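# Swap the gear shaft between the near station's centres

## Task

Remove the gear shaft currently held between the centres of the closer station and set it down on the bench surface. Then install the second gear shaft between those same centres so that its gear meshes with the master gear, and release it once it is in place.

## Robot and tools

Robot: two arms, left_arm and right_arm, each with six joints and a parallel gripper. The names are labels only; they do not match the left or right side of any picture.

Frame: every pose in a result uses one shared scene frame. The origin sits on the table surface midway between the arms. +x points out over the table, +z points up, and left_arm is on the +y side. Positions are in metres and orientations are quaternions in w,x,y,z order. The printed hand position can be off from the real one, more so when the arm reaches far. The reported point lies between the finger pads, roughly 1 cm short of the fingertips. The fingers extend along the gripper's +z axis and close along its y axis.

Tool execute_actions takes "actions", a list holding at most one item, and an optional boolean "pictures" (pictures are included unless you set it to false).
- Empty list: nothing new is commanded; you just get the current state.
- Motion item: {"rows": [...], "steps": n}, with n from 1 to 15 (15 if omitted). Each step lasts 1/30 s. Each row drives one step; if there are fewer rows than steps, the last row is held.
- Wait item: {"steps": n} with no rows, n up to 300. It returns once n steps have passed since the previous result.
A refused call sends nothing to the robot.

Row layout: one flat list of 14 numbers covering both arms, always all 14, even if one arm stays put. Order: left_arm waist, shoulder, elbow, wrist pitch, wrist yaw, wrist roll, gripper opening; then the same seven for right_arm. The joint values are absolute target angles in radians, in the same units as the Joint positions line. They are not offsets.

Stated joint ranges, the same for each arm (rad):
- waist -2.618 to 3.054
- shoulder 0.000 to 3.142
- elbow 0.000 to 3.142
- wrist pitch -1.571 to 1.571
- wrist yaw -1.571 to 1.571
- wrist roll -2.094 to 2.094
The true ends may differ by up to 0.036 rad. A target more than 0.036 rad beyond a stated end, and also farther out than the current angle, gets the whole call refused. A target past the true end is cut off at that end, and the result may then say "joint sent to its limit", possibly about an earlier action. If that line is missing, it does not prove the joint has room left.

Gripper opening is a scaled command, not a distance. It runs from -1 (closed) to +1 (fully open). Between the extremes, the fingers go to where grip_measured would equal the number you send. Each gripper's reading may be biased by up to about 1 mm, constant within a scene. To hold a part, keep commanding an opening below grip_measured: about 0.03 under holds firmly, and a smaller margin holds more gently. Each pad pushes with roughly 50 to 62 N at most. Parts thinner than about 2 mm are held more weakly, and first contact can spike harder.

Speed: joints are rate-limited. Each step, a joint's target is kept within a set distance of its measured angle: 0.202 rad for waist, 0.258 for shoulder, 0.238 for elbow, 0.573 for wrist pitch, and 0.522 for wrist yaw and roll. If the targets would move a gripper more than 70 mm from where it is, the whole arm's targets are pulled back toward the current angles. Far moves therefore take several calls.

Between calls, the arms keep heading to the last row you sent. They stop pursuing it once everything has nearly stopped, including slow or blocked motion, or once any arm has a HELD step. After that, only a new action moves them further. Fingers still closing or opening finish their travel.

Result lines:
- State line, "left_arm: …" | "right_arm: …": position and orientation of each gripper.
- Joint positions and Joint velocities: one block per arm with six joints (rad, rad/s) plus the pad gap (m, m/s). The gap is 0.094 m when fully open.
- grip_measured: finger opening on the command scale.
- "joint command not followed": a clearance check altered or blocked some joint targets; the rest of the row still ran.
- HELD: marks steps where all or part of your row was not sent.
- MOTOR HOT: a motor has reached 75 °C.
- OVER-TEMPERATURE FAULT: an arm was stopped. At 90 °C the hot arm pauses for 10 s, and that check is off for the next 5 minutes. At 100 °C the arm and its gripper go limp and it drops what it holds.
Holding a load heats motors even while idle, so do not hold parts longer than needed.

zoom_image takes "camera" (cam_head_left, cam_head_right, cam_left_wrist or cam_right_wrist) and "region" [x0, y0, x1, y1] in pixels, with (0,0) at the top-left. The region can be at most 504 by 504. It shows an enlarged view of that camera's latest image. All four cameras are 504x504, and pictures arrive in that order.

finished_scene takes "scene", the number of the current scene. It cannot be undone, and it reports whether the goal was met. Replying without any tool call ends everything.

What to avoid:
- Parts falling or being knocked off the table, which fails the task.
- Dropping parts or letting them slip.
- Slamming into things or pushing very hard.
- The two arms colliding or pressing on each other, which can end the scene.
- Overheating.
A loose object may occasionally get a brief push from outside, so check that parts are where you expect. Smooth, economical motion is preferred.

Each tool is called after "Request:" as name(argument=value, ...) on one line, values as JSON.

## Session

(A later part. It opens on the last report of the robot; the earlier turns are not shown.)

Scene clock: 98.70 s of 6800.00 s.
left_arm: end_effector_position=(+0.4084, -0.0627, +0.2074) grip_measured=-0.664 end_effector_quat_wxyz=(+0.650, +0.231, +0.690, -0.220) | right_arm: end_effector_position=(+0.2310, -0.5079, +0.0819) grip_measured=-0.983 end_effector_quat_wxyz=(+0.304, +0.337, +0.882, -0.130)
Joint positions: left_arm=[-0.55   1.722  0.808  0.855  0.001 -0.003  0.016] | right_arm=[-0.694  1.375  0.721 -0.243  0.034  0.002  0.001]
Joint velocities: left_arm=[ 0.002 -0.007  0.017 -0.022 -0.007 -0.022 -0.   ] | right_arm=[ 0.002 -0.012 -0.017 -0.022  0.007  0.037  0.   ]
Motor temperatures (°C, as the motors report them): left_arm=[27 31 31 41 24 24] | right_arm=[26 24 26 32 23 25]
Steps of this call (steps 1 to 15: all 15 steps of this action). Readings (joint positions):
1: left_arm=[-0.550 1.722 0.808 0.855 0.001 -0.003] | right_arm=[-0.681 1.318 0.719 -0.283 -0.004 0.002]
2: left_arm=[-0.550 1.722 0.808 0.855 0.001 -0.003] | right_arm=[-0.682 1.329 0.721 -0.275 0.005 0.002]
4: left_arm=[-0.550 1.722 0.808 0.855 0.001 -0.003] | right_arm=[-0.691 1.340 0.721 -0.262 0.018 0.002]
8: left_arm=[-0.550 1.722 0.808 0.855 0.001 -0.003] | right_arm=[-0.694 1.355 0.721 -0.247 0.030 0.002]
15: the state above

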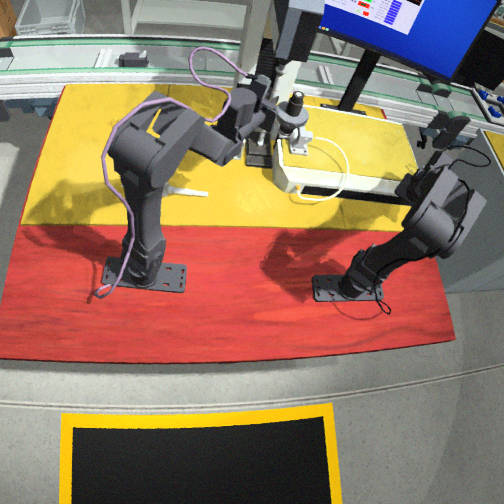

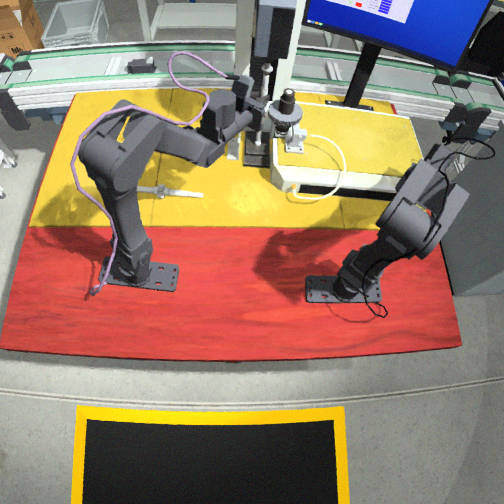

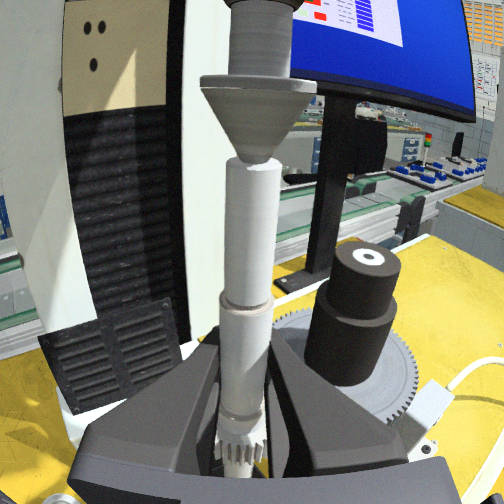

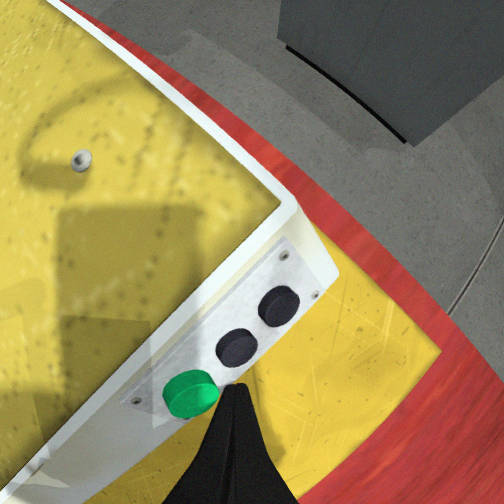

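Request:
execute_actions(actions=[{"rows":[[-0.546,1.72,0.83,0.87,0,0,-0.71,-0.675,1.26,0.725,-0.275,-0.01,0,-1]]}])

Request:
execute_actions(actions=[{"rows":[[-0.546,1.72,0.83,0.87,0,0,-0.71,-0.66,1.36,0.725,-0.21,-0.03,0,-1]]}])

Scene clock: 101.43 s of 6800.00 s.
left_arm: end_effector_position=(+0.4084, -0.0627, +0.2074) grip_measured=-0.664 end_effector_quat_wxyz=(+0.650, +0.231, +0.690, -0.220) | right_arm: end_effector_position=(+0.2345, -0.4992, +0.1113) grip_measured=-0.983 end_effector_quat_wxyz=(+0.342, +0.323, +0.873, -0.127)
Joint positions: left_arm=[-0.55   1.722  0.808  0.855  0.001 -0.003  0.016] | right_arm=[-0.684  1.273  0.721 -0.272  0.003  0.002  0.001]
Joint velocities: left_arm=[ 0.007 -0.002  0.017 -0.007 -0.051 -0.007  0.001] | right_arm=[ 0.002 -0.007  0.027  0.037  0.037  0.022 -0.001]
Motor temperatures (°C, as the motors report them): left_arm=[27 31 31 41 24 24] | right_arm=[26 24 26 32 23 25]
Steps of this call (steps 1 to 15: the robot went on to your last target; steps 16 to 67: nothing new was sent; steps 68 to 82: all 15 steps of this action). Readings (joint positions):
68: left_arm=[-0.550 1.722 0.808 0.855 0.001 -0.003] | right_arm=[-0.694 1.363 0.721 -0.248 0.032 0.002]
69: left_arm=[-0.550 1.722 0.808 0.855 0.001 -0.003] | right_arm=[-0.692 1.343 0.721 -0.263 0.027 0.002]
71: left_arm=[-0.550 1.722 0.808 0.855 0.001 -0.003] | right_arm=[-0.687 1.299 0.721 -0.270 0.019 0.002]
75: left_arm=[-0.550 1.722 0.808 0.855 0.001 -0.003] | right_arm=[-0.684 1.273 0.721 -0.269 0.008 0.002]
82: the state above

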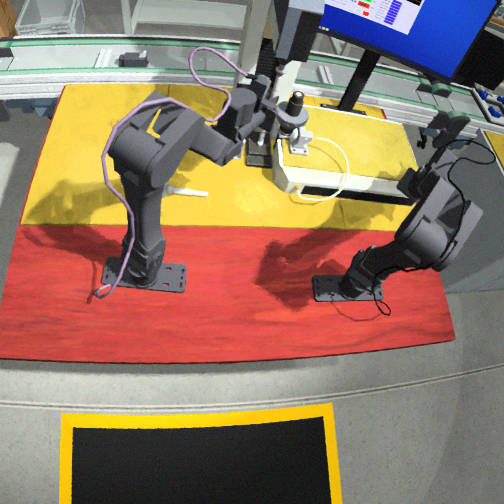

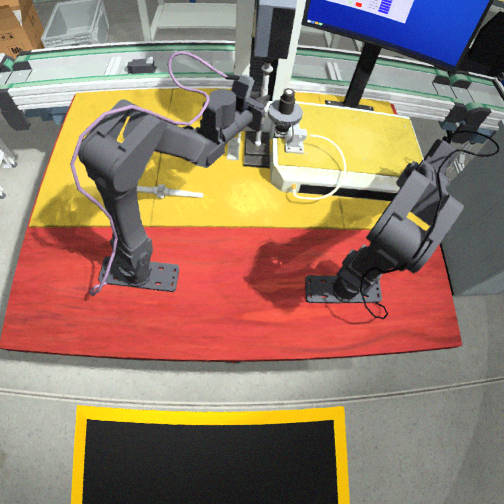

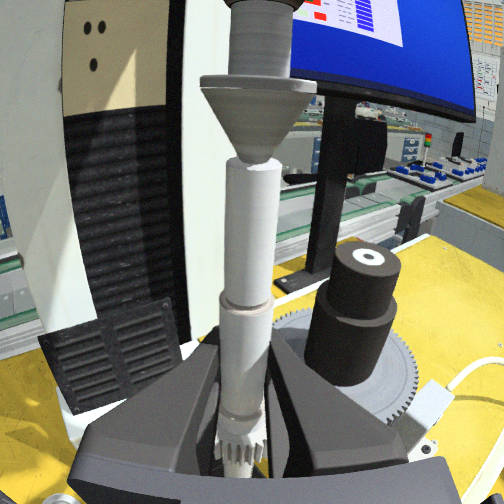

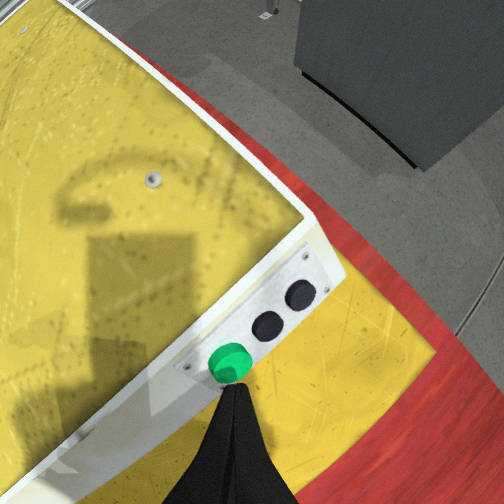

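Scene clock: 101.93 s of 6800.00 s.
left_arm: end_effector_position=(+0.4083, -0.0627, +0.2074) grip_measured=-0.664 end_effector_quat_wxyz=(+0.650, +0.231, +0.690, -0.220) | right_arm: end_effector_position=(+0.2400, -0.5004, +0.0995) grip_measured=-0.983 end_effector_quat_wxyz=(+0.333, +0.321, +0.878, -0.124)
Joint positions: left_arm=[-0.55   1.722  0.808  0.855  0.001 -0.003  0.016] | right_arm=[-0.675  1.323  0.721 -0.241  0.007  0.001  0.001]
Joint velocities: left_arm=[-0.002 -0.007  0.007 -0.095  0.022 -0.037 -0.001] | right_arm=[-0.007  0.027  0.007  0.037  0.007  0.037  0.001]
Motor temperatures (°C, as the motors report them): left_arm=[27 31 31 41 24 24] | right_arm=[26 24 26 32 23 25]
Steps of this call (steps 1 to 15: all 15 steps of this action). Readings (joint positions):
1: left_arm=[-0.550 1.722 0.808 0.855 0.001 -0.003] | right_arm=[-0.683 1.281 0.721 -0.266 0.001 0.002]
2: left_arm=[-0.550 1.722 0.808 0.855 0.001 -0.003] | right_arm=[-0.679 1.300 0.721 -0.251 -0.002 0.002]
4: left_arm=[-0.550 1.722 0.808 0.855 0.001 -0.003] | right_arm=[-0.675 1.323 0.721 -0.242 0.005 0.001]
8: left_arm=[-0.550 1.722 0.808 0.855 0.001 -0.003] | right_arm=[-0.675 1.323 0.721 -0.241 0.007 0.001]
15: the state above

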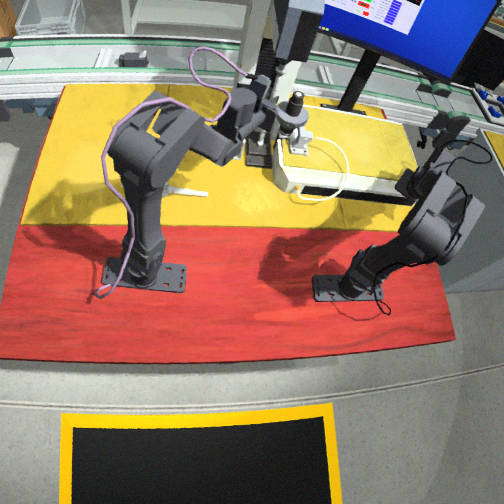

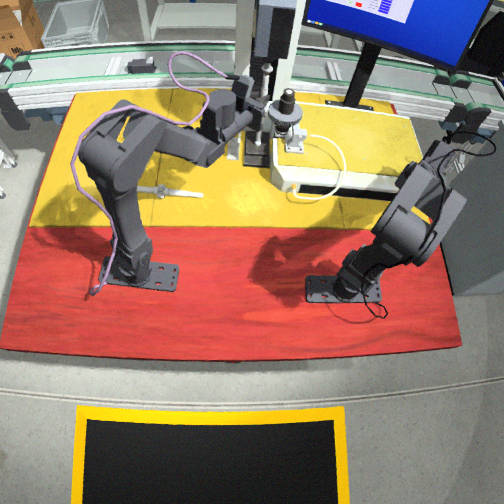

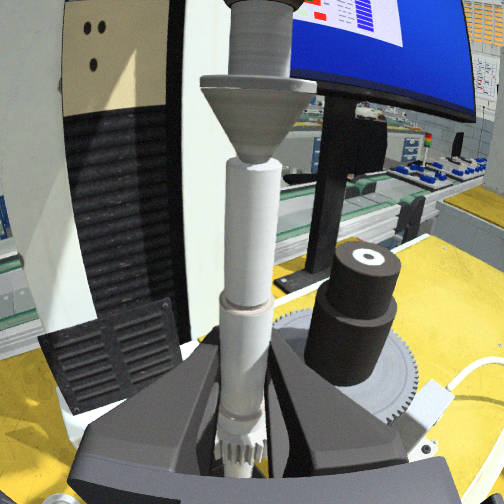

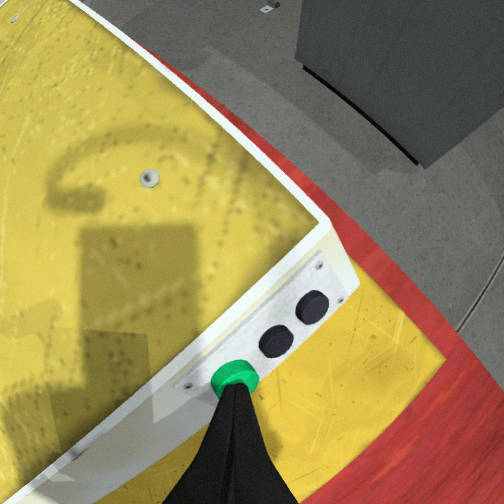

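Request:
execute_actions(actions=[{"rows":[[-0.546,1.72,0.83,0.87,0,0,-0.71,-0.3,1.0,0.6,0.4,0,0,0]]}], pictures=false)

Request:
execute_actions(actions=[{"rows":[[-0.546,1.72,0.83,0.87,0,0,-0.71,0.3,1.3,0.4,1.3,0,0,0]]}], pictures=false)

Request:
execute_actions(actions=[{"rows":[[-0.546,1.72,0.83,0.87,0,0,-0.71,0.47,1.614,0.505,1.53,0,0,0]]}], pictures=false)

Request:
execute_actions(actions=[{"steps":20}])

Scene clock: 109.67 s of 6800.00 s.
left_arm: end_effector_position=(+0.4083, -0.0627, +0.2074) grip_measured=-0.664 end_effector_quat_wxyz=(+0.650, +0.231, +0.690, -0.220) | right_arm: end_effector_position=(+0.3254, -0.3907, +0.2963) grip_measured=-0.002 end_effector_quat_wxyz=(+0.684, +0.117, +0.711, -0.112)
Joint positions: left_arm=[-0.55   1.722  0.808  0.855  0.001 -0.003  0.016] | right_arm=[-0.3    1.01   0.626  0.345  0.003  0.002  0.047]
Joint velocities: left_arm=[ 0.002 -0.027 -0.027  0.022 -0.007 -0.007 -0.   ] | right_arm=[-0.007 -0.017 -0.002  0.227 -0.066  0.022  0.   ]
Motor temperatures (°C, as the motors report them): left_arm=[27 31 31 41 24 24] | right_arm=[26 24 26 32 23 25]
Steps of this call (steps 1 to 15: the robot went on to your last target; steps 16 to 90: nothing new was sent; then 4.23 s passed at rest; steps 91 to 105: all 15 steps of this action). Readings (joint positions):
91: left_arm=[-0.550 1.722 0.808 0.855 0.001 -0.003] | right_arm=[-0.663 1.306 0.707 -0.209 0.027 0.001]
92: left_arm=[-0.550 1.722 0.808 0.855 0.001 -0.003] | right_arm=[-0.639 1.271 0.680 -0.161 0.034 0.002]
94: left_arm=[-0.550 1.722 0.808 0.855 0.001 -0.003] | right_arm=[-0.568 1.196 0.648 -0.075 0.033 0.002]
98: left_arm=[-0.550 1.722 0.808 0.855 0.001 -0.003] | right_arm=[-0.398 1.079 0.631 0.114 0.026 0.002]
105: the state above

Scene clock: 110.17 s of 6800.00 s.
left_arm: end_effector_position=(+0.4083, -0.0627, +0.2074) grip_measured=-0.664 end_effector_quat_wxyz=(+0.650, +0.231, +0.690, -0.220) | right_arm: end_effector_position=(+0.3388, -0.1629, +0.2852) grip_measured=-0.002 end_effector_quat_wxyz=(+0.794, -0.085, +0.591, +0.114)
Joint positions: left_arm=[-0.55   1.722  0.808  0.855  0.001 -0.003  0.016] | right_arm=[ 0.301  1.319  0.391  1.218 -0.006  0.003  0.047]
Joint velocities: left_arm=[-0.007 -0.012 -0.002  0.007 -0.066 -0.022  0.   ] | right_arm=[ 0.007 -0.022  0.012  0.491 -0.051 -0.037 -0.001]
Motor temperatures (°C, as the motors report them): left_arm=[27 31 31 41 24 24] | right_arm=[26 24 26 32 23 25]
Steps of this call (steps 1 to 15: all 15 steps of this action). Readings (joint positions):
1: left_arm=[-0.550 1.722 0.808 0.855 0.001 -0.003] | right_arm=[-0.281 1.033 0.602 0.426 0.015 0.003]
2: left_arm=[-0.550 1.722 0.808 0.855 0.001 -0.003] | right_arm=[-0.237 1.077 0.572 0.543 0.020 0.003]
4: left_arm=[-0.550 1.722 0.808 0.855 0.001 -0.003] | right_arm=[-0.110 1.208 0.494 0.767 0.022 0.003]
8: left_arm=[-0.550 1.722 0.808 0.855 0.001 -0.003] | right_arm=[0.160 1.334 0.394 0.971 0.010 0.003]
15: the state above

Scene clock: 110.67 s of 6800.00 s.
left_arm: end_effector_position=(+0.4082, -0.0630, +0.2076) grip_measured=-0.664 end_effector_quat_wxyz=(+0.650, +0.232, +0.689, -0.221) | right_arm: end_effector_position=(+0.3491, -0.0891, +0.2753) grip_measured=-0.002 end_effector_quat_wxyz=(+0.804, -0.120, +0.553, +0.183)
Joint positions: left_arm=[-0.55   1.722  0.808  0.856  0.004 -0.003  0.016] | right_arm=[0.469 1.622 0.488 1.503 0.009 0.006 0.047]
Joint velocities: left_arm=[ 0.002 -0.002 -0.032 -0.022 -0.051 -0.022 -0.001] | right_arm=[-0.007  0.012  0.007  0.095 -0.022 -0.037 -0.001]
Motor temperatures (°C, as the motors report them): left_arm=[27 31 31 41 24 24] | right_arm=[26 24 26 32 23 25]
Steps of this call (steps 1 to 15: all 15 steps of this action). Readings (joint positions):
1: left_arm=[-0.550 1.722 0.808 0.855 0.001 -0.003] | right_arm=[0.323 1.355 0.401 1.280 0.010 0.004]
2: left_arm=[-0.550 1.722 0.808 0.855 0.001 -0.003] | right_arm=[0.367 1.429 0.433 1.354 0.014 0.004]
4: left_arm=[-0.550 1.722 0.808 0.855 0.001 -0.003] | right_arm=[0.444 1.561 0.486 1.417 0.006 0.004]
8: left_arm=[-0.550 1.722 0.808 0.856 0.004 -0.003] | right_arm=[0.469 1.622 0.488 1.462 0.009 0.006]
15: the state above

Scene clock: 111.33 s of 6800.00 s.
left_arm: end_effector_position=(+0.4082, -0.0630, +0.2076) grip_measured=-0.664 end_effector_quat_wxyz=(+0.650, +0.232, +0.689, -0.221) | right_arm: end_effector_position=(+0.3485, -0.0894, +0.2769) grip_measured=-0.002 end_effector_quat_wxyz=(+0.806, -0.119, +0.550, +0.183)
Joint positions: left_arm=[-0.55   1.722  0.808  0.856  0.004 -0.003  0.016] | right_arm=[0.469 1.622 0.488 1.51  0.009 0.006 0.047]
Joint velocities: left_arm=[-0.007 -0.012 -0.007  0.022 -0.081  0.007 -0.001] | right_arm=[-0.017 -0.002  0.027  0.022  0.007 -0.037  0.   ]
Motor temperatures (°C, as the motors report them): left_arm=[27 31 31 41 24 24] | right_arm=[26 24 26 33 23 25]
Steps of this call (steps 1 to 15: the robot went on to your last target; steps 16 to 20: nothing new was sent). Readings (joint positions):
1: left_arm=[-0.550 1.722 0.808 0.856 0.004 -0.003] | right_arm=[0.469 1.622 0.488 1.504 0.009 0.006]
2: left_arm=[-0.550 1.722 0.808 0.856 0.004 -0.003] | right_arm=[0.469 1.622 0.488 1.506 0.009 0.006]
4: left_arm=[-0.550 1.722 0.808 0.856 0.004 -0.003] | right_arm=[0.469 1.622 0.488 1.507 0.009 0.006]
8: left_arm=[-0.550 1.722 0.808 0.856 0.004 -0.003] | right_arm=[0.469 1.622 0.488 1.509 0.009 0.006]
20: the state above
All arms were judged still, so your last target was given up. Only a new action makes them travel on or press farther. Fingers that are still opening or closing keep moving.

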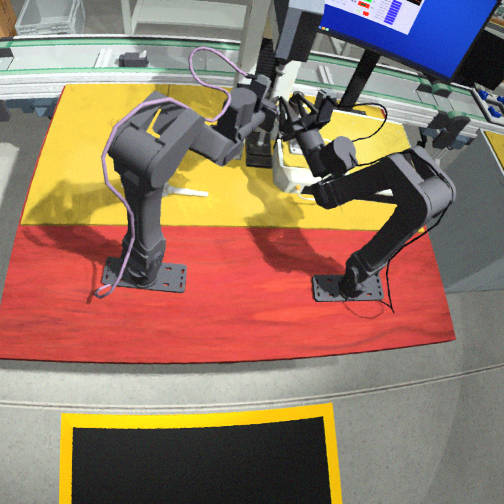

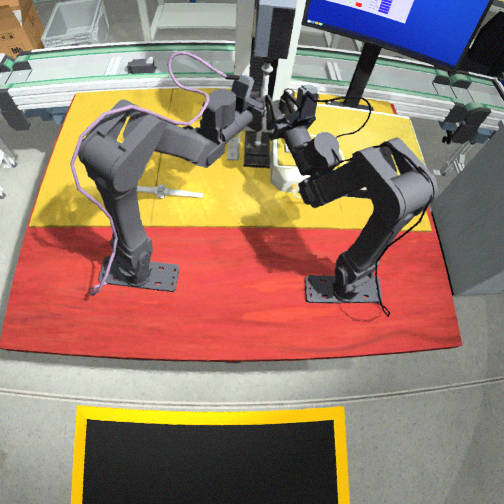

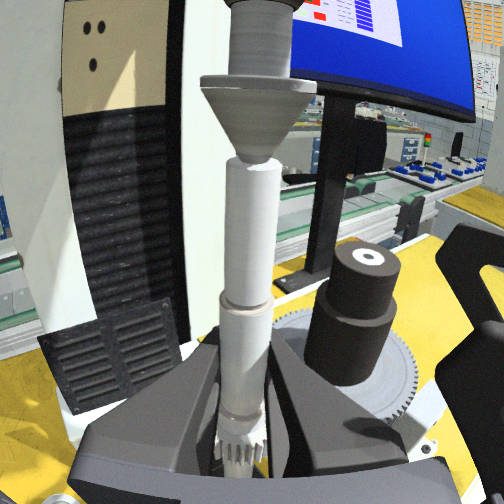

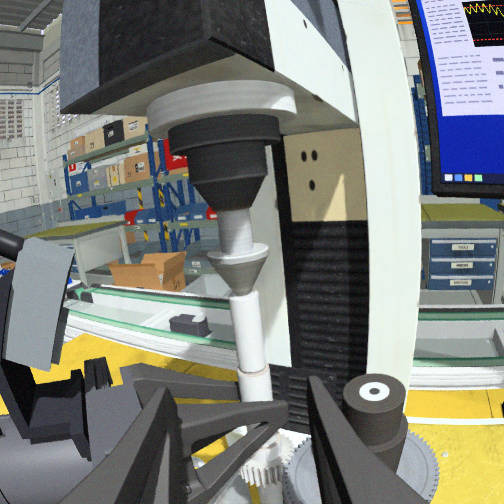

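Request:
execute_actions(actions=[{"rows":[[-0.546,1.72,0.83,0.87,0,0,-0.71,0,1.3,0.7,0.7,-0.5,0,0]]}], pictures=false)

Request:
execute_actions(actions=[{"rows":[[-0.546,1.72,0.83,0.87,0,0,-0.71,0.02,1.526,0.97,0.579,-1.01,0,0]]}], pictures=false)

Request:
execute_actions(actions=[{"steps":15}])

Scene clock: 118.17 s of 6800.00 s.
left_arm: end_effector_position=(+0.4083, -0.0629, +0.2077) grip_measured=-0.662 end_effector_quat_wxyz=(+0.650, +0.233, +0.689, -0.221) | right_arm: end_effector_position=(+0.3822, -0.2032, +0.3182) grip_measured=-0.002 end_effector_quat_wxyz=(+0.738, -0.163, +0.639, +0.142)
Joint positions: left_arm=[-0.548  1.722  0.808  0.857  0.007 -0.003  0.016] | right_arm=[-0.008  1.3    0.703  0.742 -0.465  0.006  0.047]
Joint velocities: left_arm=[-0.002 -0.017 -0.007  0.037 -0.022 -0.022 -0.   ] | right_arm=[-0.002 -0.022 -0.002 -0.344 -0.081 -0.007  0.   ]
Motor temperatures (°C, as the motors report them): left_arm=[27 31 32 41 24 24] | right_arm=[26 24 26 33 23 25]
Steps of this call (steps 1 to 90: nothing new was sent; then 3.33 s passed at rest; steps 91 to 105: all 15 steps of this action). Readings (joint positions):
91: left_arm=[-0.549 1.722 0.808 0.857 0.004 -0.003] | right_arm=[0.439 1.587 0.509 1.426 -0.074 0.008]
92: left_arm=[-0.548 1.722 0.808 0.857 0.007 -0.003] | right_arm=[0.381 1.523 0.551 1.289 -0.168 0.007]
94: left_arm=[-0.548 1.722 0.808 0.857 0.007 -0.003] | right_arm=[0.241 1.395 0.641 1.073 -0.289 0.006]
98: left_arm=[-0.548 1.722 0.808 0.857 0.007 -0.003] | right_arm=[0.004 1.285 0.703 0.913 -0.387 0.006]
105: the state above

Scene clock: 118.67 s of 6800.00 s.
left_arm: end_effector_position=(+0.4083, -0.0629, +0.2077) grip_measured=-0.662 end_effector_quat_wxyz=(+0.650, +0.233, +0.689, -0.221) | right_arm: end_effector_position=(+0.3855, -0.1257, +0.2944) grip_measured=-0.002 end_effector_quat_wxyz=(+0.624, -0.328, +0.627, +0.332)
Joint positions: left_arm=[-0.548  1.722  0.808  0.857  0.007 -0.003  0.016] | right_arm=[ 0.015  1.537  0.942  0.593 -0.978  0.006  0.047]
Joint velocities: left_arm=[-0.007  0.002  0.002  0.022 -0.037 -0.081 -0.   ] | right_arm=[ 0.002  0.007 -0.022 -0.037 -0.168  0.022  0.001]
Motor temperatures (°C, as the motors report them): left_arm=[27 31 32 41 24 24] | right_arm=[26 25 26 33 23 25]
Steps of this call (steps 1 to 15: all 15 steps of this action). Readings (joint positions):
1: left_arm=[-0.548 1.722 0.808 0.857 0.007 -0.003] | right_arm=[-0.010 1.329 0.734 0.717 -0.544 0.006]
2: left_arm=[-0.548 1.722 0.808 0.857 0.007 -0.003] | right_arm=[-0.005 1.390 0.807 0.693 -0.637 0.006]
4: left_arm=[-0.548 1.722 0.808 0.857 0.007 -0.003] | right_arm=[0.010 1.498 0.920 0.663 -0.764 0.006]
8: left_arm=[-0.548 1.722 0.808 0.857 0.007 -0.003] | right_arm=[0.015 1.537 0.942 0.609 -0.901 0.006]
15: the state above

Scene clock: 119.17 s of 6800.00 s.
left_arm: end_effector_position=(+0.4083, -0.0629, +0.2077) grip_measured=-0.662 end_effector_quat_wxyz=(+0.650, +0.233, +0.689, -0.221) | right_arm: end_effector_position=(+0.3828, -0.1239, +0.2939) grip_measured=-0.002 end_effector_quat_wxyz=(+0.620, -0.333, +0.625, +0.338)
Joint positions: left_arm=[-0.548  1.722  0.808  0.857  0.007 -0.003  0.016] | right_arm=[ 0.015  1.537  0.942  0.59  -0.996  0.006  0.047]
Joint velocities: left_arm=[ 0.007 -0.002 -0.007  0.022  0.066  0.022  0.001] | right_arm=[-0.002 -0.012 -0.017  0.007  0.022 -0.037  0.   ]
Motor temperatures (°C, as the motors report them): left_arm=[27 31 32 41 24 24] | right_arm=[26 25 26 33 23 25]
Steps of this call (steps 1 to 15: the robot went on to your last target). Readings (joint positions):
1: left_arm=[-0.548 1.722 0.808 0.857 0.007 -0.003] | right_arm=[0.015 1.537 0.942 0.592 -0.982 0.006]
2: left_arm=[-0.548 1.722 0.808 0.857 0.007 -0.003] | right_arm=[0.015 1.537 0.942 0.592 -0.985 0.006]
4: left_arm=[-0.548 1.722 0.808 0.857 0.007 -0.003] | right_arm=[0.015 1.537 0.942 0.591 -0.989 0.006]
8: left_arm=[-0.548 1.722 0.808 0.857 0.007 -0.003] | right_arm=[0.015 1.537 0.942 0.590 -0.994 0.006]
15: the state above

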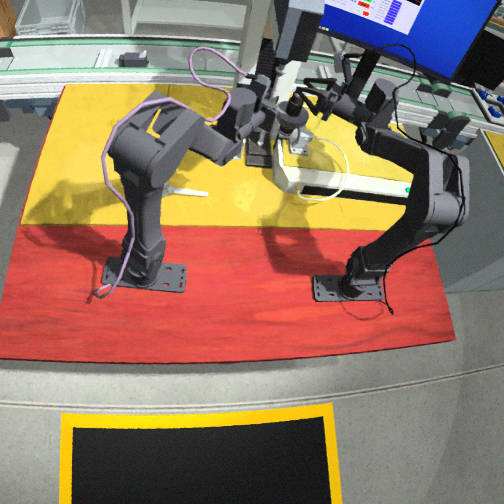

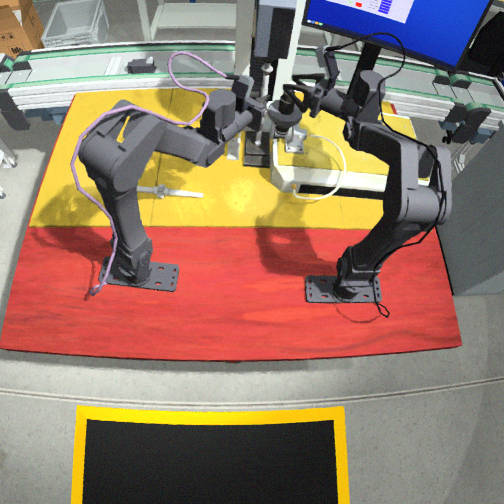

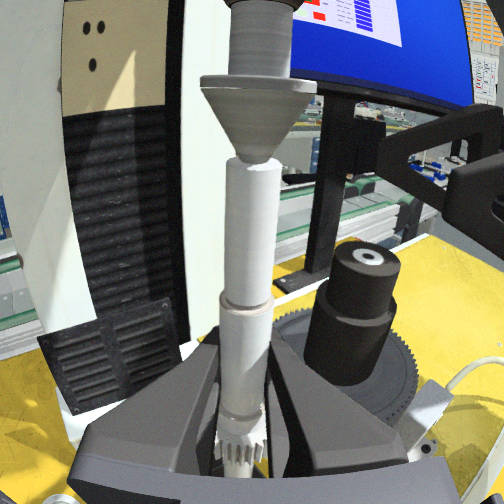

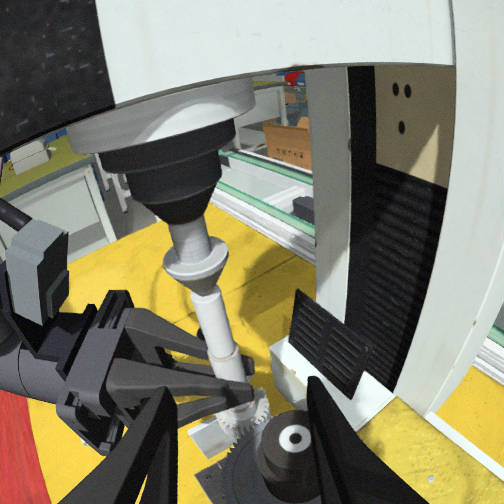

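Request:
execute_actions(actions=[{"rows":[[-0.546,1.72,0.83,0.87,0,0,-0.71,0.07,1.57,1.02,0.579,-1.01,0,0],[-0.546,1.72,0.83,0.87,0,0,-0.71,0.1,1.61,1.06,0.579,-1.01,0,0],[-0.546,1.72,0.83,0.87,0,0,-0.71,0.13,1.65,1.1,0.57,-1.01,0,0],[-0.546,1.72,0.83,0.87,0,0,-0.71,0.16,1.69,1.15,0.57,-1.01,0,0]]}])

Scene clock: 122.43 s of 6800.00 s.
left_arm: end_effector_position=(+0.4083, -0.0629, +0.2077) grip_measured=-0.662 end_effector_quat_wxyz=(+0.650, +0.233, +0.689, -0.221) | right_arm: end_effector_position=(+0.3999, -0.0640, +0.3009) grip_measured=-0.002 end_effector_quat_wxyz=(+0.600, -0.376, +0.596, +0.379)
Joint positions: left_arm=[-0.548  1.722  0.808  0.857  0.007 -0.003  0.016] | right_arm=[ 0.15   1.687  1.114  0.588 -0.998  0.012  0.047]
Joint velocities: left_arm=[-0.012  0.002 -0.002 -0.081 -0.022  0.007  0.   ] | right_arm=[ 0.012  0.017 -0.012 -0.051  0.007 -0.11   0.001]
Motor temperatures (°C, as the motors report them): left_arm=[27 31 32 41 24 24] | right_arm=[26 25 26 33 23 25]
Steps of this call (steps 1 to 15: the robot went on to your last target; steps 16 to 83: nothing new was sent; steps 84 to 98: all 15 steps of this action). Readings (joint positions):
84: left_arm=[-0.548 1.722 0.808 0.857 0.007 -0.003] | right_arm=[0.020 1.541 0.947 0.588 -0.997 0.006]
85: left_arm=[-0.548 1.722 0.808 0.857 0.007 -0.003] | right_arm=[0.033 1.555 0.966 0.586 -0.997 0.006]
87: left_arm=[-0.548 1.722 0.808 0.857 0.007 -0.003] | right_arm=[0.083 1.613 1.040 0.585 -0.998 0.006]
91: left_arm=[-0.548 1.722 0.808 0.857 0.007 -0.003] | right_arm=[0.150 1.685 1.114 0.590 -0.998 0.012]
98: the state above

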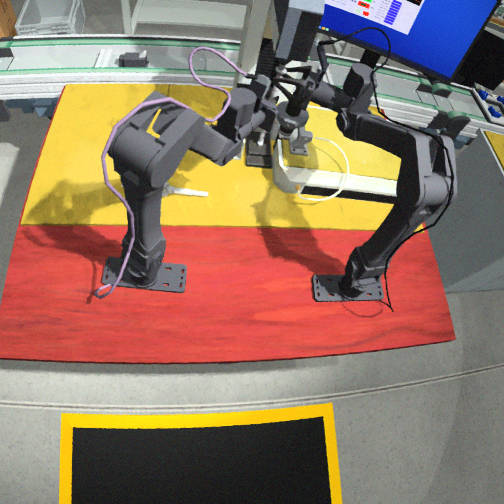

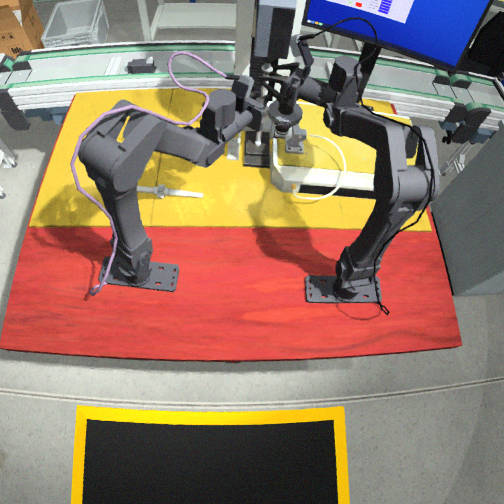

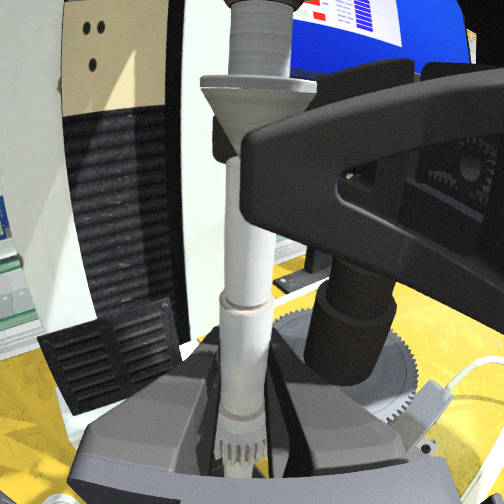

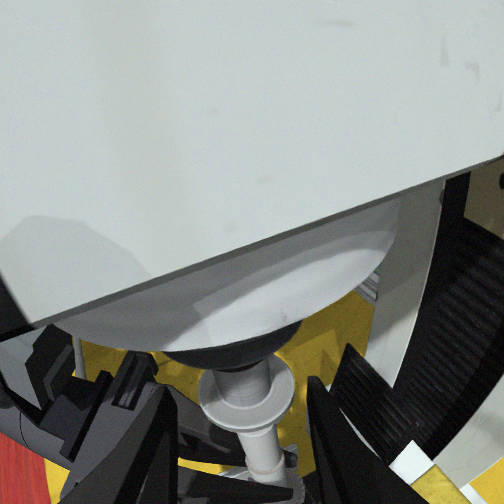

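Close under the cone and lift with both.

Request:
execute_actions(actions=[{"rows":[[-0.546,1.72,0.83,0.87,0,0,-0.71,0.155,1.69,1.16,0.59,-1.0,0,-0.5]],"steps":10}], pictures=false)

Request:
execute_actions(actions=[{"rows":[[-0.546,1.66,0.87,1.0,0,0,-0.71,0.155,1.61,1.21,0.66,-1.0,0,-0.5]]}])

Scene clock: 126.17 s of 6800.00 s.
left_arm: end_effector_position=(+0.4083, -0.0629, +0.2077) grip_measured=-0.662 end_effector_quat_wxyz=(+0.650, +0.233, +0.689, -0.221) | right_arm: end_effector_position=(+0.4032, -0.0653, +0.3013) grip_measured=-0.498 end_effector_quat_wxyz=(+0.604, -0.373, +0.597, +0.374)
Joint positions: left_arm=[-0.548  1.722  0.808  0.857  0.007 -0.003  0.016] | right_arm=[ 0.148  1.691  1.119  0.588 -0.986  0.01   0.024]
Joint velocities: left_arm=[-0.007 -0.002 -0.007 -0.007  0.051 -0.081  0.   ] | right_arm=[ 0.012  0.002 -0.002 -0.022 -0.037  0.022 -0.   ]
Motor temperatures (°C, as the motors report them): left_arm=[27 31 32 41 24 24] | right_arm=[26 25 26 32 23 25]
Steps of this call (steps 1 to 15: the robot went on to your last target; steps 16 to 90: nothing new was sent; then 0.40 s passed at rest; steps 91 to 100: all 10 steps of this action). Readings (joint positions):
91: left_arm=[-0.548 1.722 0.808 0.857 0.007 -0.003] | right_arm=[0.150 1.687 1.114 0.588 -0.998 0.012]
92: left_arm=[-0.548 1.722 0.808 0.857 0.007 -0.003] | right_arm=[0.150 1.687 1.114 0.588 -0.995 0.012]
94: left_arm=[-0.548 1.722 0.808 0.857 0.007 -0.003] | right_arm=[0.148 1.690 1.118 0.588 -0.987 0.012]
98: left_arm=[-0.548 1.722 0.808 0.857 0.007 -0.003] | right_arm=[0.148 1.691 1.119 0.588 -0.986 0.011]
100: the state above

Scene clock: 126.67 s of 6800.00 s.
left_arm: end_effector_position=(+0.4087, -0.0622, +0.2113) grip_measured=-0.662 end_effector_quat_wxyz=(+0.653, +0.230, +0.687, -0.221) | right_arm: end_effector_position=(+0.4033, -0.0657, +0.3085) grip_measured=-0.498 end_effector_quat_wxyz=(+0.605, -0.372, +0.598, +0.373)
Joint positions: left_arm=[-0.548  1.718  0.81   0.859  0.002 -0.003  0.016] | right_arm=[ 0.148  1.68   1.137  0.56  -0.982  0.01   0.024]
Joint velocities: left_arm=[-0.002 -0.022 -0.002  0.022  0.007 -0.066 -0.   ] | right_arm=[-0.007  0.007 -0.012  0.007  0.007 -0.022  0.001]
Motor temperatures (°C, as the motors report them): left_arm=[27 32 32 41 24 24] | right_arm=[26 25 27 33 23 25]
Steps of this call (steps 1 to 15: all 15 steps of this action). Readings (joint positions):
1: left_arm=[-0.548 1.721 0.810 0.859 0.007 -0.003] | right_arm=[0.148 1.688 1.123 0.587 -0.986 0.010]
2: left_arm=[-0.548 1.721 0.810 0.859 0.006 -0.003] | right_arm=[0.148 1.686 1.128 0.581 -0.984 0.010]
4: left_arm=[-0.548 1.719 0.810 0.859 0.002 -0.003] | right_arm=[0.148 1.682 1.133 0.570 -0.982 0.010]
8: left_arm=[-0.548 1.718 0.810 0.859 0.002 -0.003] | right_arm=[0.148 1.680 1.136 0.562 -0.982 0.010]
15: the state above

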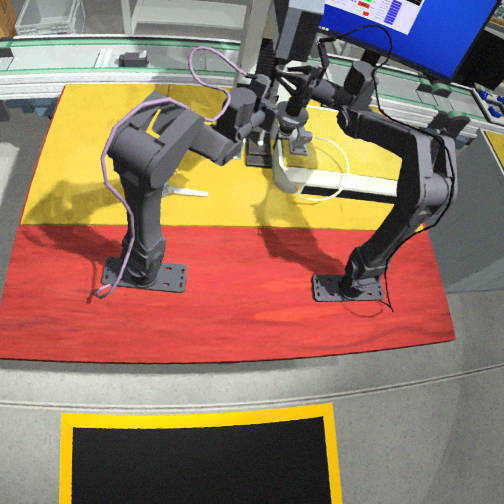

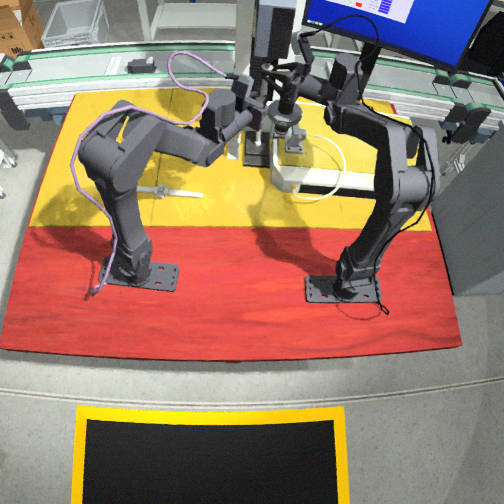

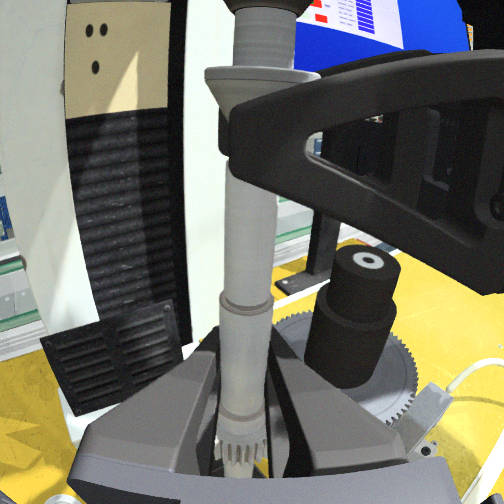

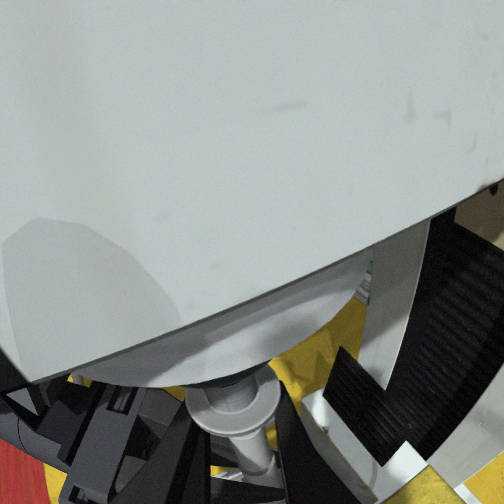

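Request:
execute_actions(actions=[{"rows":[[-0.53,1.62,0.89,0.98,-0.03,0,-0.75,0.155,1.55,1.27,0.64,-1.0,0,-0.58]]}], pictures=false)

Request:
execute_actions(actions=[{"rows":[[-0.53,1.62,0.89,1.05,-0.03,0,-0.75,0.155,1.55,1.27,0.7,-1.0,0,-0.58]]}])

Scene clock: 132.40 s of 6800.00 s.
left_arm: end_effector_position=(+0.4083, -0.0599, +0.2165) grip_measured=-0.662 end_effector_quat_wxyz=(+0.652, +0.231, +0.688, -0.217) | right_arm: end_effector_position=(+0.4024, -0.0667, +0.3130) grip_measured=-0.574 end_effector_quat_wxyz=(+0.597, -0.365, +0.609, +0.374)
Joint positions: left_arm=[-0.546  1.695  0.815  0.826  0.001  0.003  0.016] | right_arm=[ 0.148  1.662  1.156  0.492 -0.975  0.008  0.02 ]
Joint velocities: left_arm=[-0.007  0.002 -0.022  0.007  0.007 -0.007  0.001] | right_arm=[-0.002 -0.017 -0.017 -0.066  0.037 -0.037  0.   ]
Motor temperatures (°C, as the motors report them): left_arm=[27 33 33 45 24 24] | right_arm=[26 27 28 35 23 25]
Steps of this call (steps 1 to 15: the robot went on to your last target; steps 16 to 90: nothing new was sent; then 2.23 s passed at rest; steps 91 to 105: all 15 steps of this action). Readings (joint positions):
91: left_arm=[-0.548 1.715 0.810 0.855 0.001 -0.003] | right_arm=[0.148 1.678 1.137 0.552 -0.982 0.009]
92: left_arm=[-0.548 1.712 0.810 0.849 0.001 -0.003] | right_arm=[0.148 1.675 1.137 0.541 -0.981 0.009]
94: left_arm=[-0.547 1.707 0.811 0.841 0.001 -0.002] | right_arm=[0.148 1.670 1.141 0.527 -0.976 0.009]
98: left_arm=[-0.546 1.700 0.813 0.832 0.001 -0.002] | right_arm=[0.148 1.664 1.151 0.507 -0.975 0.008]
105: the state above

Scene clock: 132.90 s of 6800.00 s.
left_arm: end_effector_position=(+0.4083, -0.0599, +0.2165) grip_measured=-0.662 end_effector_quat_wxyz=(+0.653, +0.231, +0.688, -0.217) | right_arm: end_effector_position=(+0.4025, -0.0668, +0.3130) grip_measured=-0.574 end_effector_quat_wxyz=(+0.597, -0.365, +0.609, +0.374)
Joint positions: left_arm=[-0.546  1.695  0.815  0.826  0.001  0.003  0.016] | right_arm=[ 0.148  1.662  1.156  0.492 -0.974  0.007  0.02 ]
Joint velocities: left_arm=[-0.002 -0.007 -0.002  0.037 -0.007  0.007  0.001] | right_arm=[ 0.002 -0.002  0.012 -0.037  0.022 -0.051  0.001]
Motor temperatures (°C, as the motors report them): left_arm=[27 33 33 45 24 24] | right_arm=[26 27 28 35 23 25]
Steps of this call (steps 1 to 15: all 15 steps of this action). Readings (joint positions):
1: left_arm=[-0.546 1.695 0.815 0.826 0.001 0.003] | right_arm=[0.148 1.662 1.156 0.492 -0.974 0.007]
2: left_arm=[-0.546 1.695 0.815 0.826 0.001 0.003] | right_arm=[0.148 1.662 1.156 0.492 -0.974 0.007]
4: left_arm=[-0.546 1.695 0.815 0.826 0.001 0.003] | right_arm=[0.148 1.662 1.156 0.492 -0.974 0.007]
8: left_arm=[-0.546 1.695 0.815 0.826 0.001 0.003] | right_arm=[0.148 1.662 1.156 0.492 -0.974 0.007]
15: the state above

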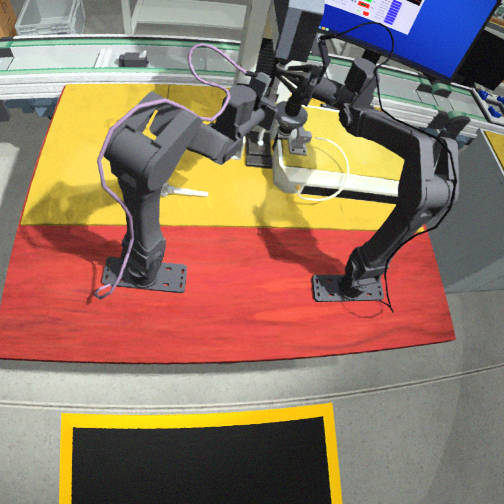

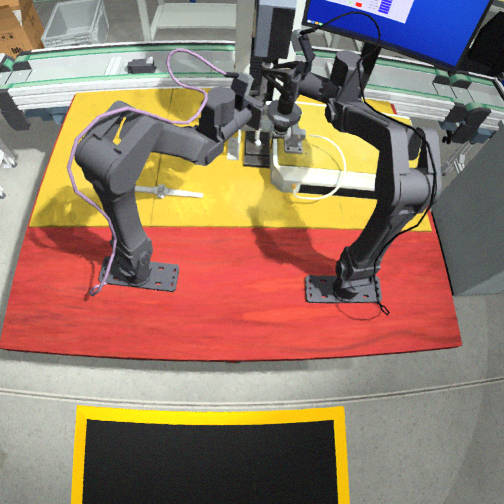

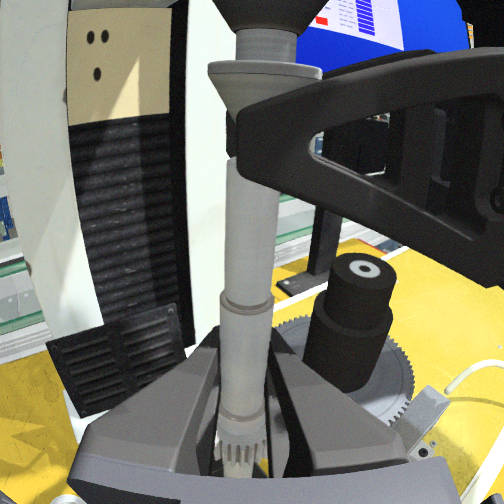

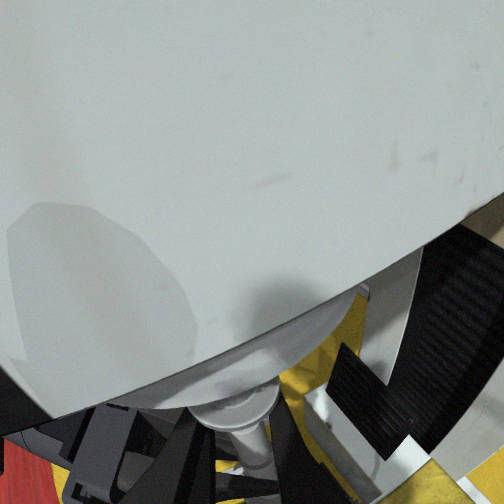

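Request:
execute_actions(actions=[{"rows":[[-0.5,1.635,0.835,0.95,-0.03,0,-0.75,0.155,1.55,1.27,0.64,-1.0,0,-0.62]]}])

Request:
zoom_image(camera="cam_head_right", region=[200,40,330,180])

Scene clock: 138.33 s of 6800.00 s.
left_arm: end_effector_position=(+0.4227, -0.0374, +0.2243) grip_measured=-0.662 end_effector_quat_wxyz=(+0.667, +0.207, +0.689, -0.196) | right_arm: end_effector_position=(+0.4021, -0.0670, +0.3101) grip_measured=-0.613 end_effector_quat_wxyz=(+0.590, -0.362, +0.615, +0.376)
Joint positions: left_arm=[-0.5    1.682  0.815  0.833 -0.021  0.006  0.016] | right_arm=[ 0.148  1.659  1.156  0.467 -0.973  0.006  0.018]
Joint velocities: left_arm=[-0.007  0.012 -0.002  0.007  0.037  0.007  0.001] | right_arm=[ 0.002 -0.012 -0.002  0.007 -0.066  0.066  0.   ]
Motor temperatures (°C, as the motors report them): left_arm=[27 34 33 48 24 24] | right_arm=[26 28 28 37 23 25]
Steps of this call (steps 1 to 15: the robot went on to your last target; steps 16 to 90: nothing new was sent; then 1.93 s passed at rest; steps 91 to 105: all 15 steps of this action). Readings (joint positions):
91: left_arm=[-0.542 1.695 0.815 0.826 0.004 0.003] | right_arm=[0.148 1.662 1.156 0.490 -0.975 0.007]
92: left_arm=[-0.538 1.695 0.815 0.826 0.010 0.006] | right_arm=[0.148 1.661 1.156 0.487 -0.975 0.007]
94: left_arm=[-0.529 1.695 0.815 0.823 0.012 0.006] | right_arm=[0.148 1.659 1.156 0.483 -0.973 0.007]
98: left_arm=[-0.504 1.687 0.815 0.827 -0.010 0.006] | right_arm=[0.148 1.659 1.156 0.474 -0.973 0.007]
105: the state above

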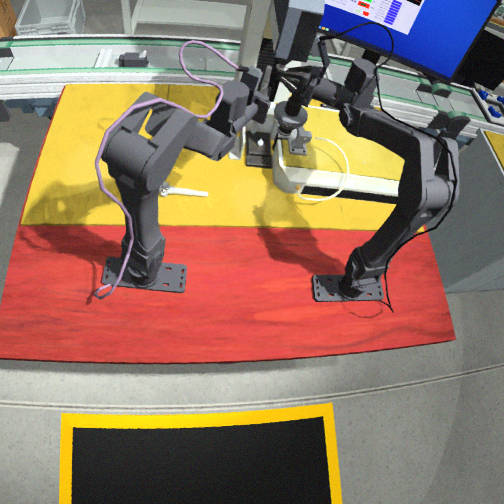

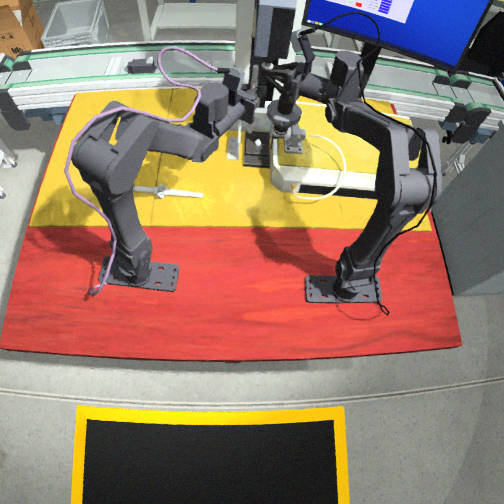

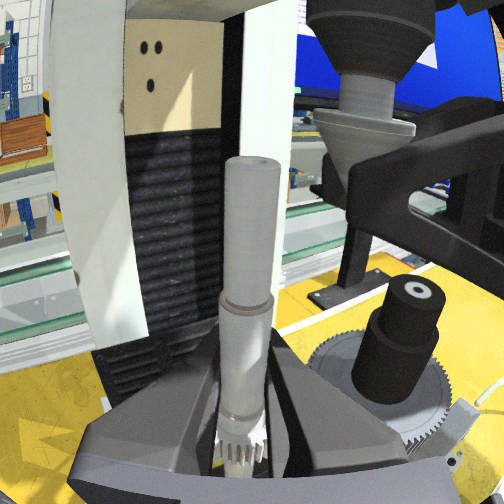

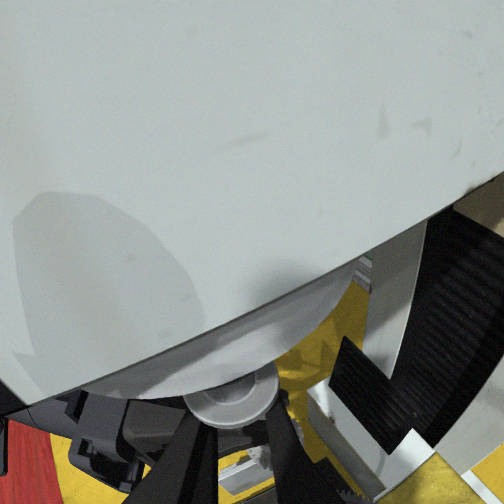

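Region (200, 40, 330, 180) of cam_head_right's 504x504 image, scaled by 3.600, with more detail than that image has; it fills the left 468 columns of this view, and the rest is white.

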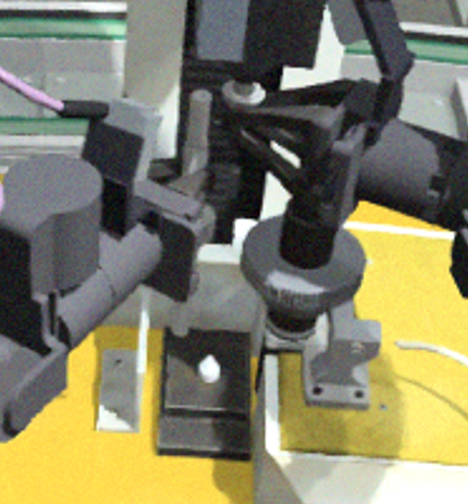

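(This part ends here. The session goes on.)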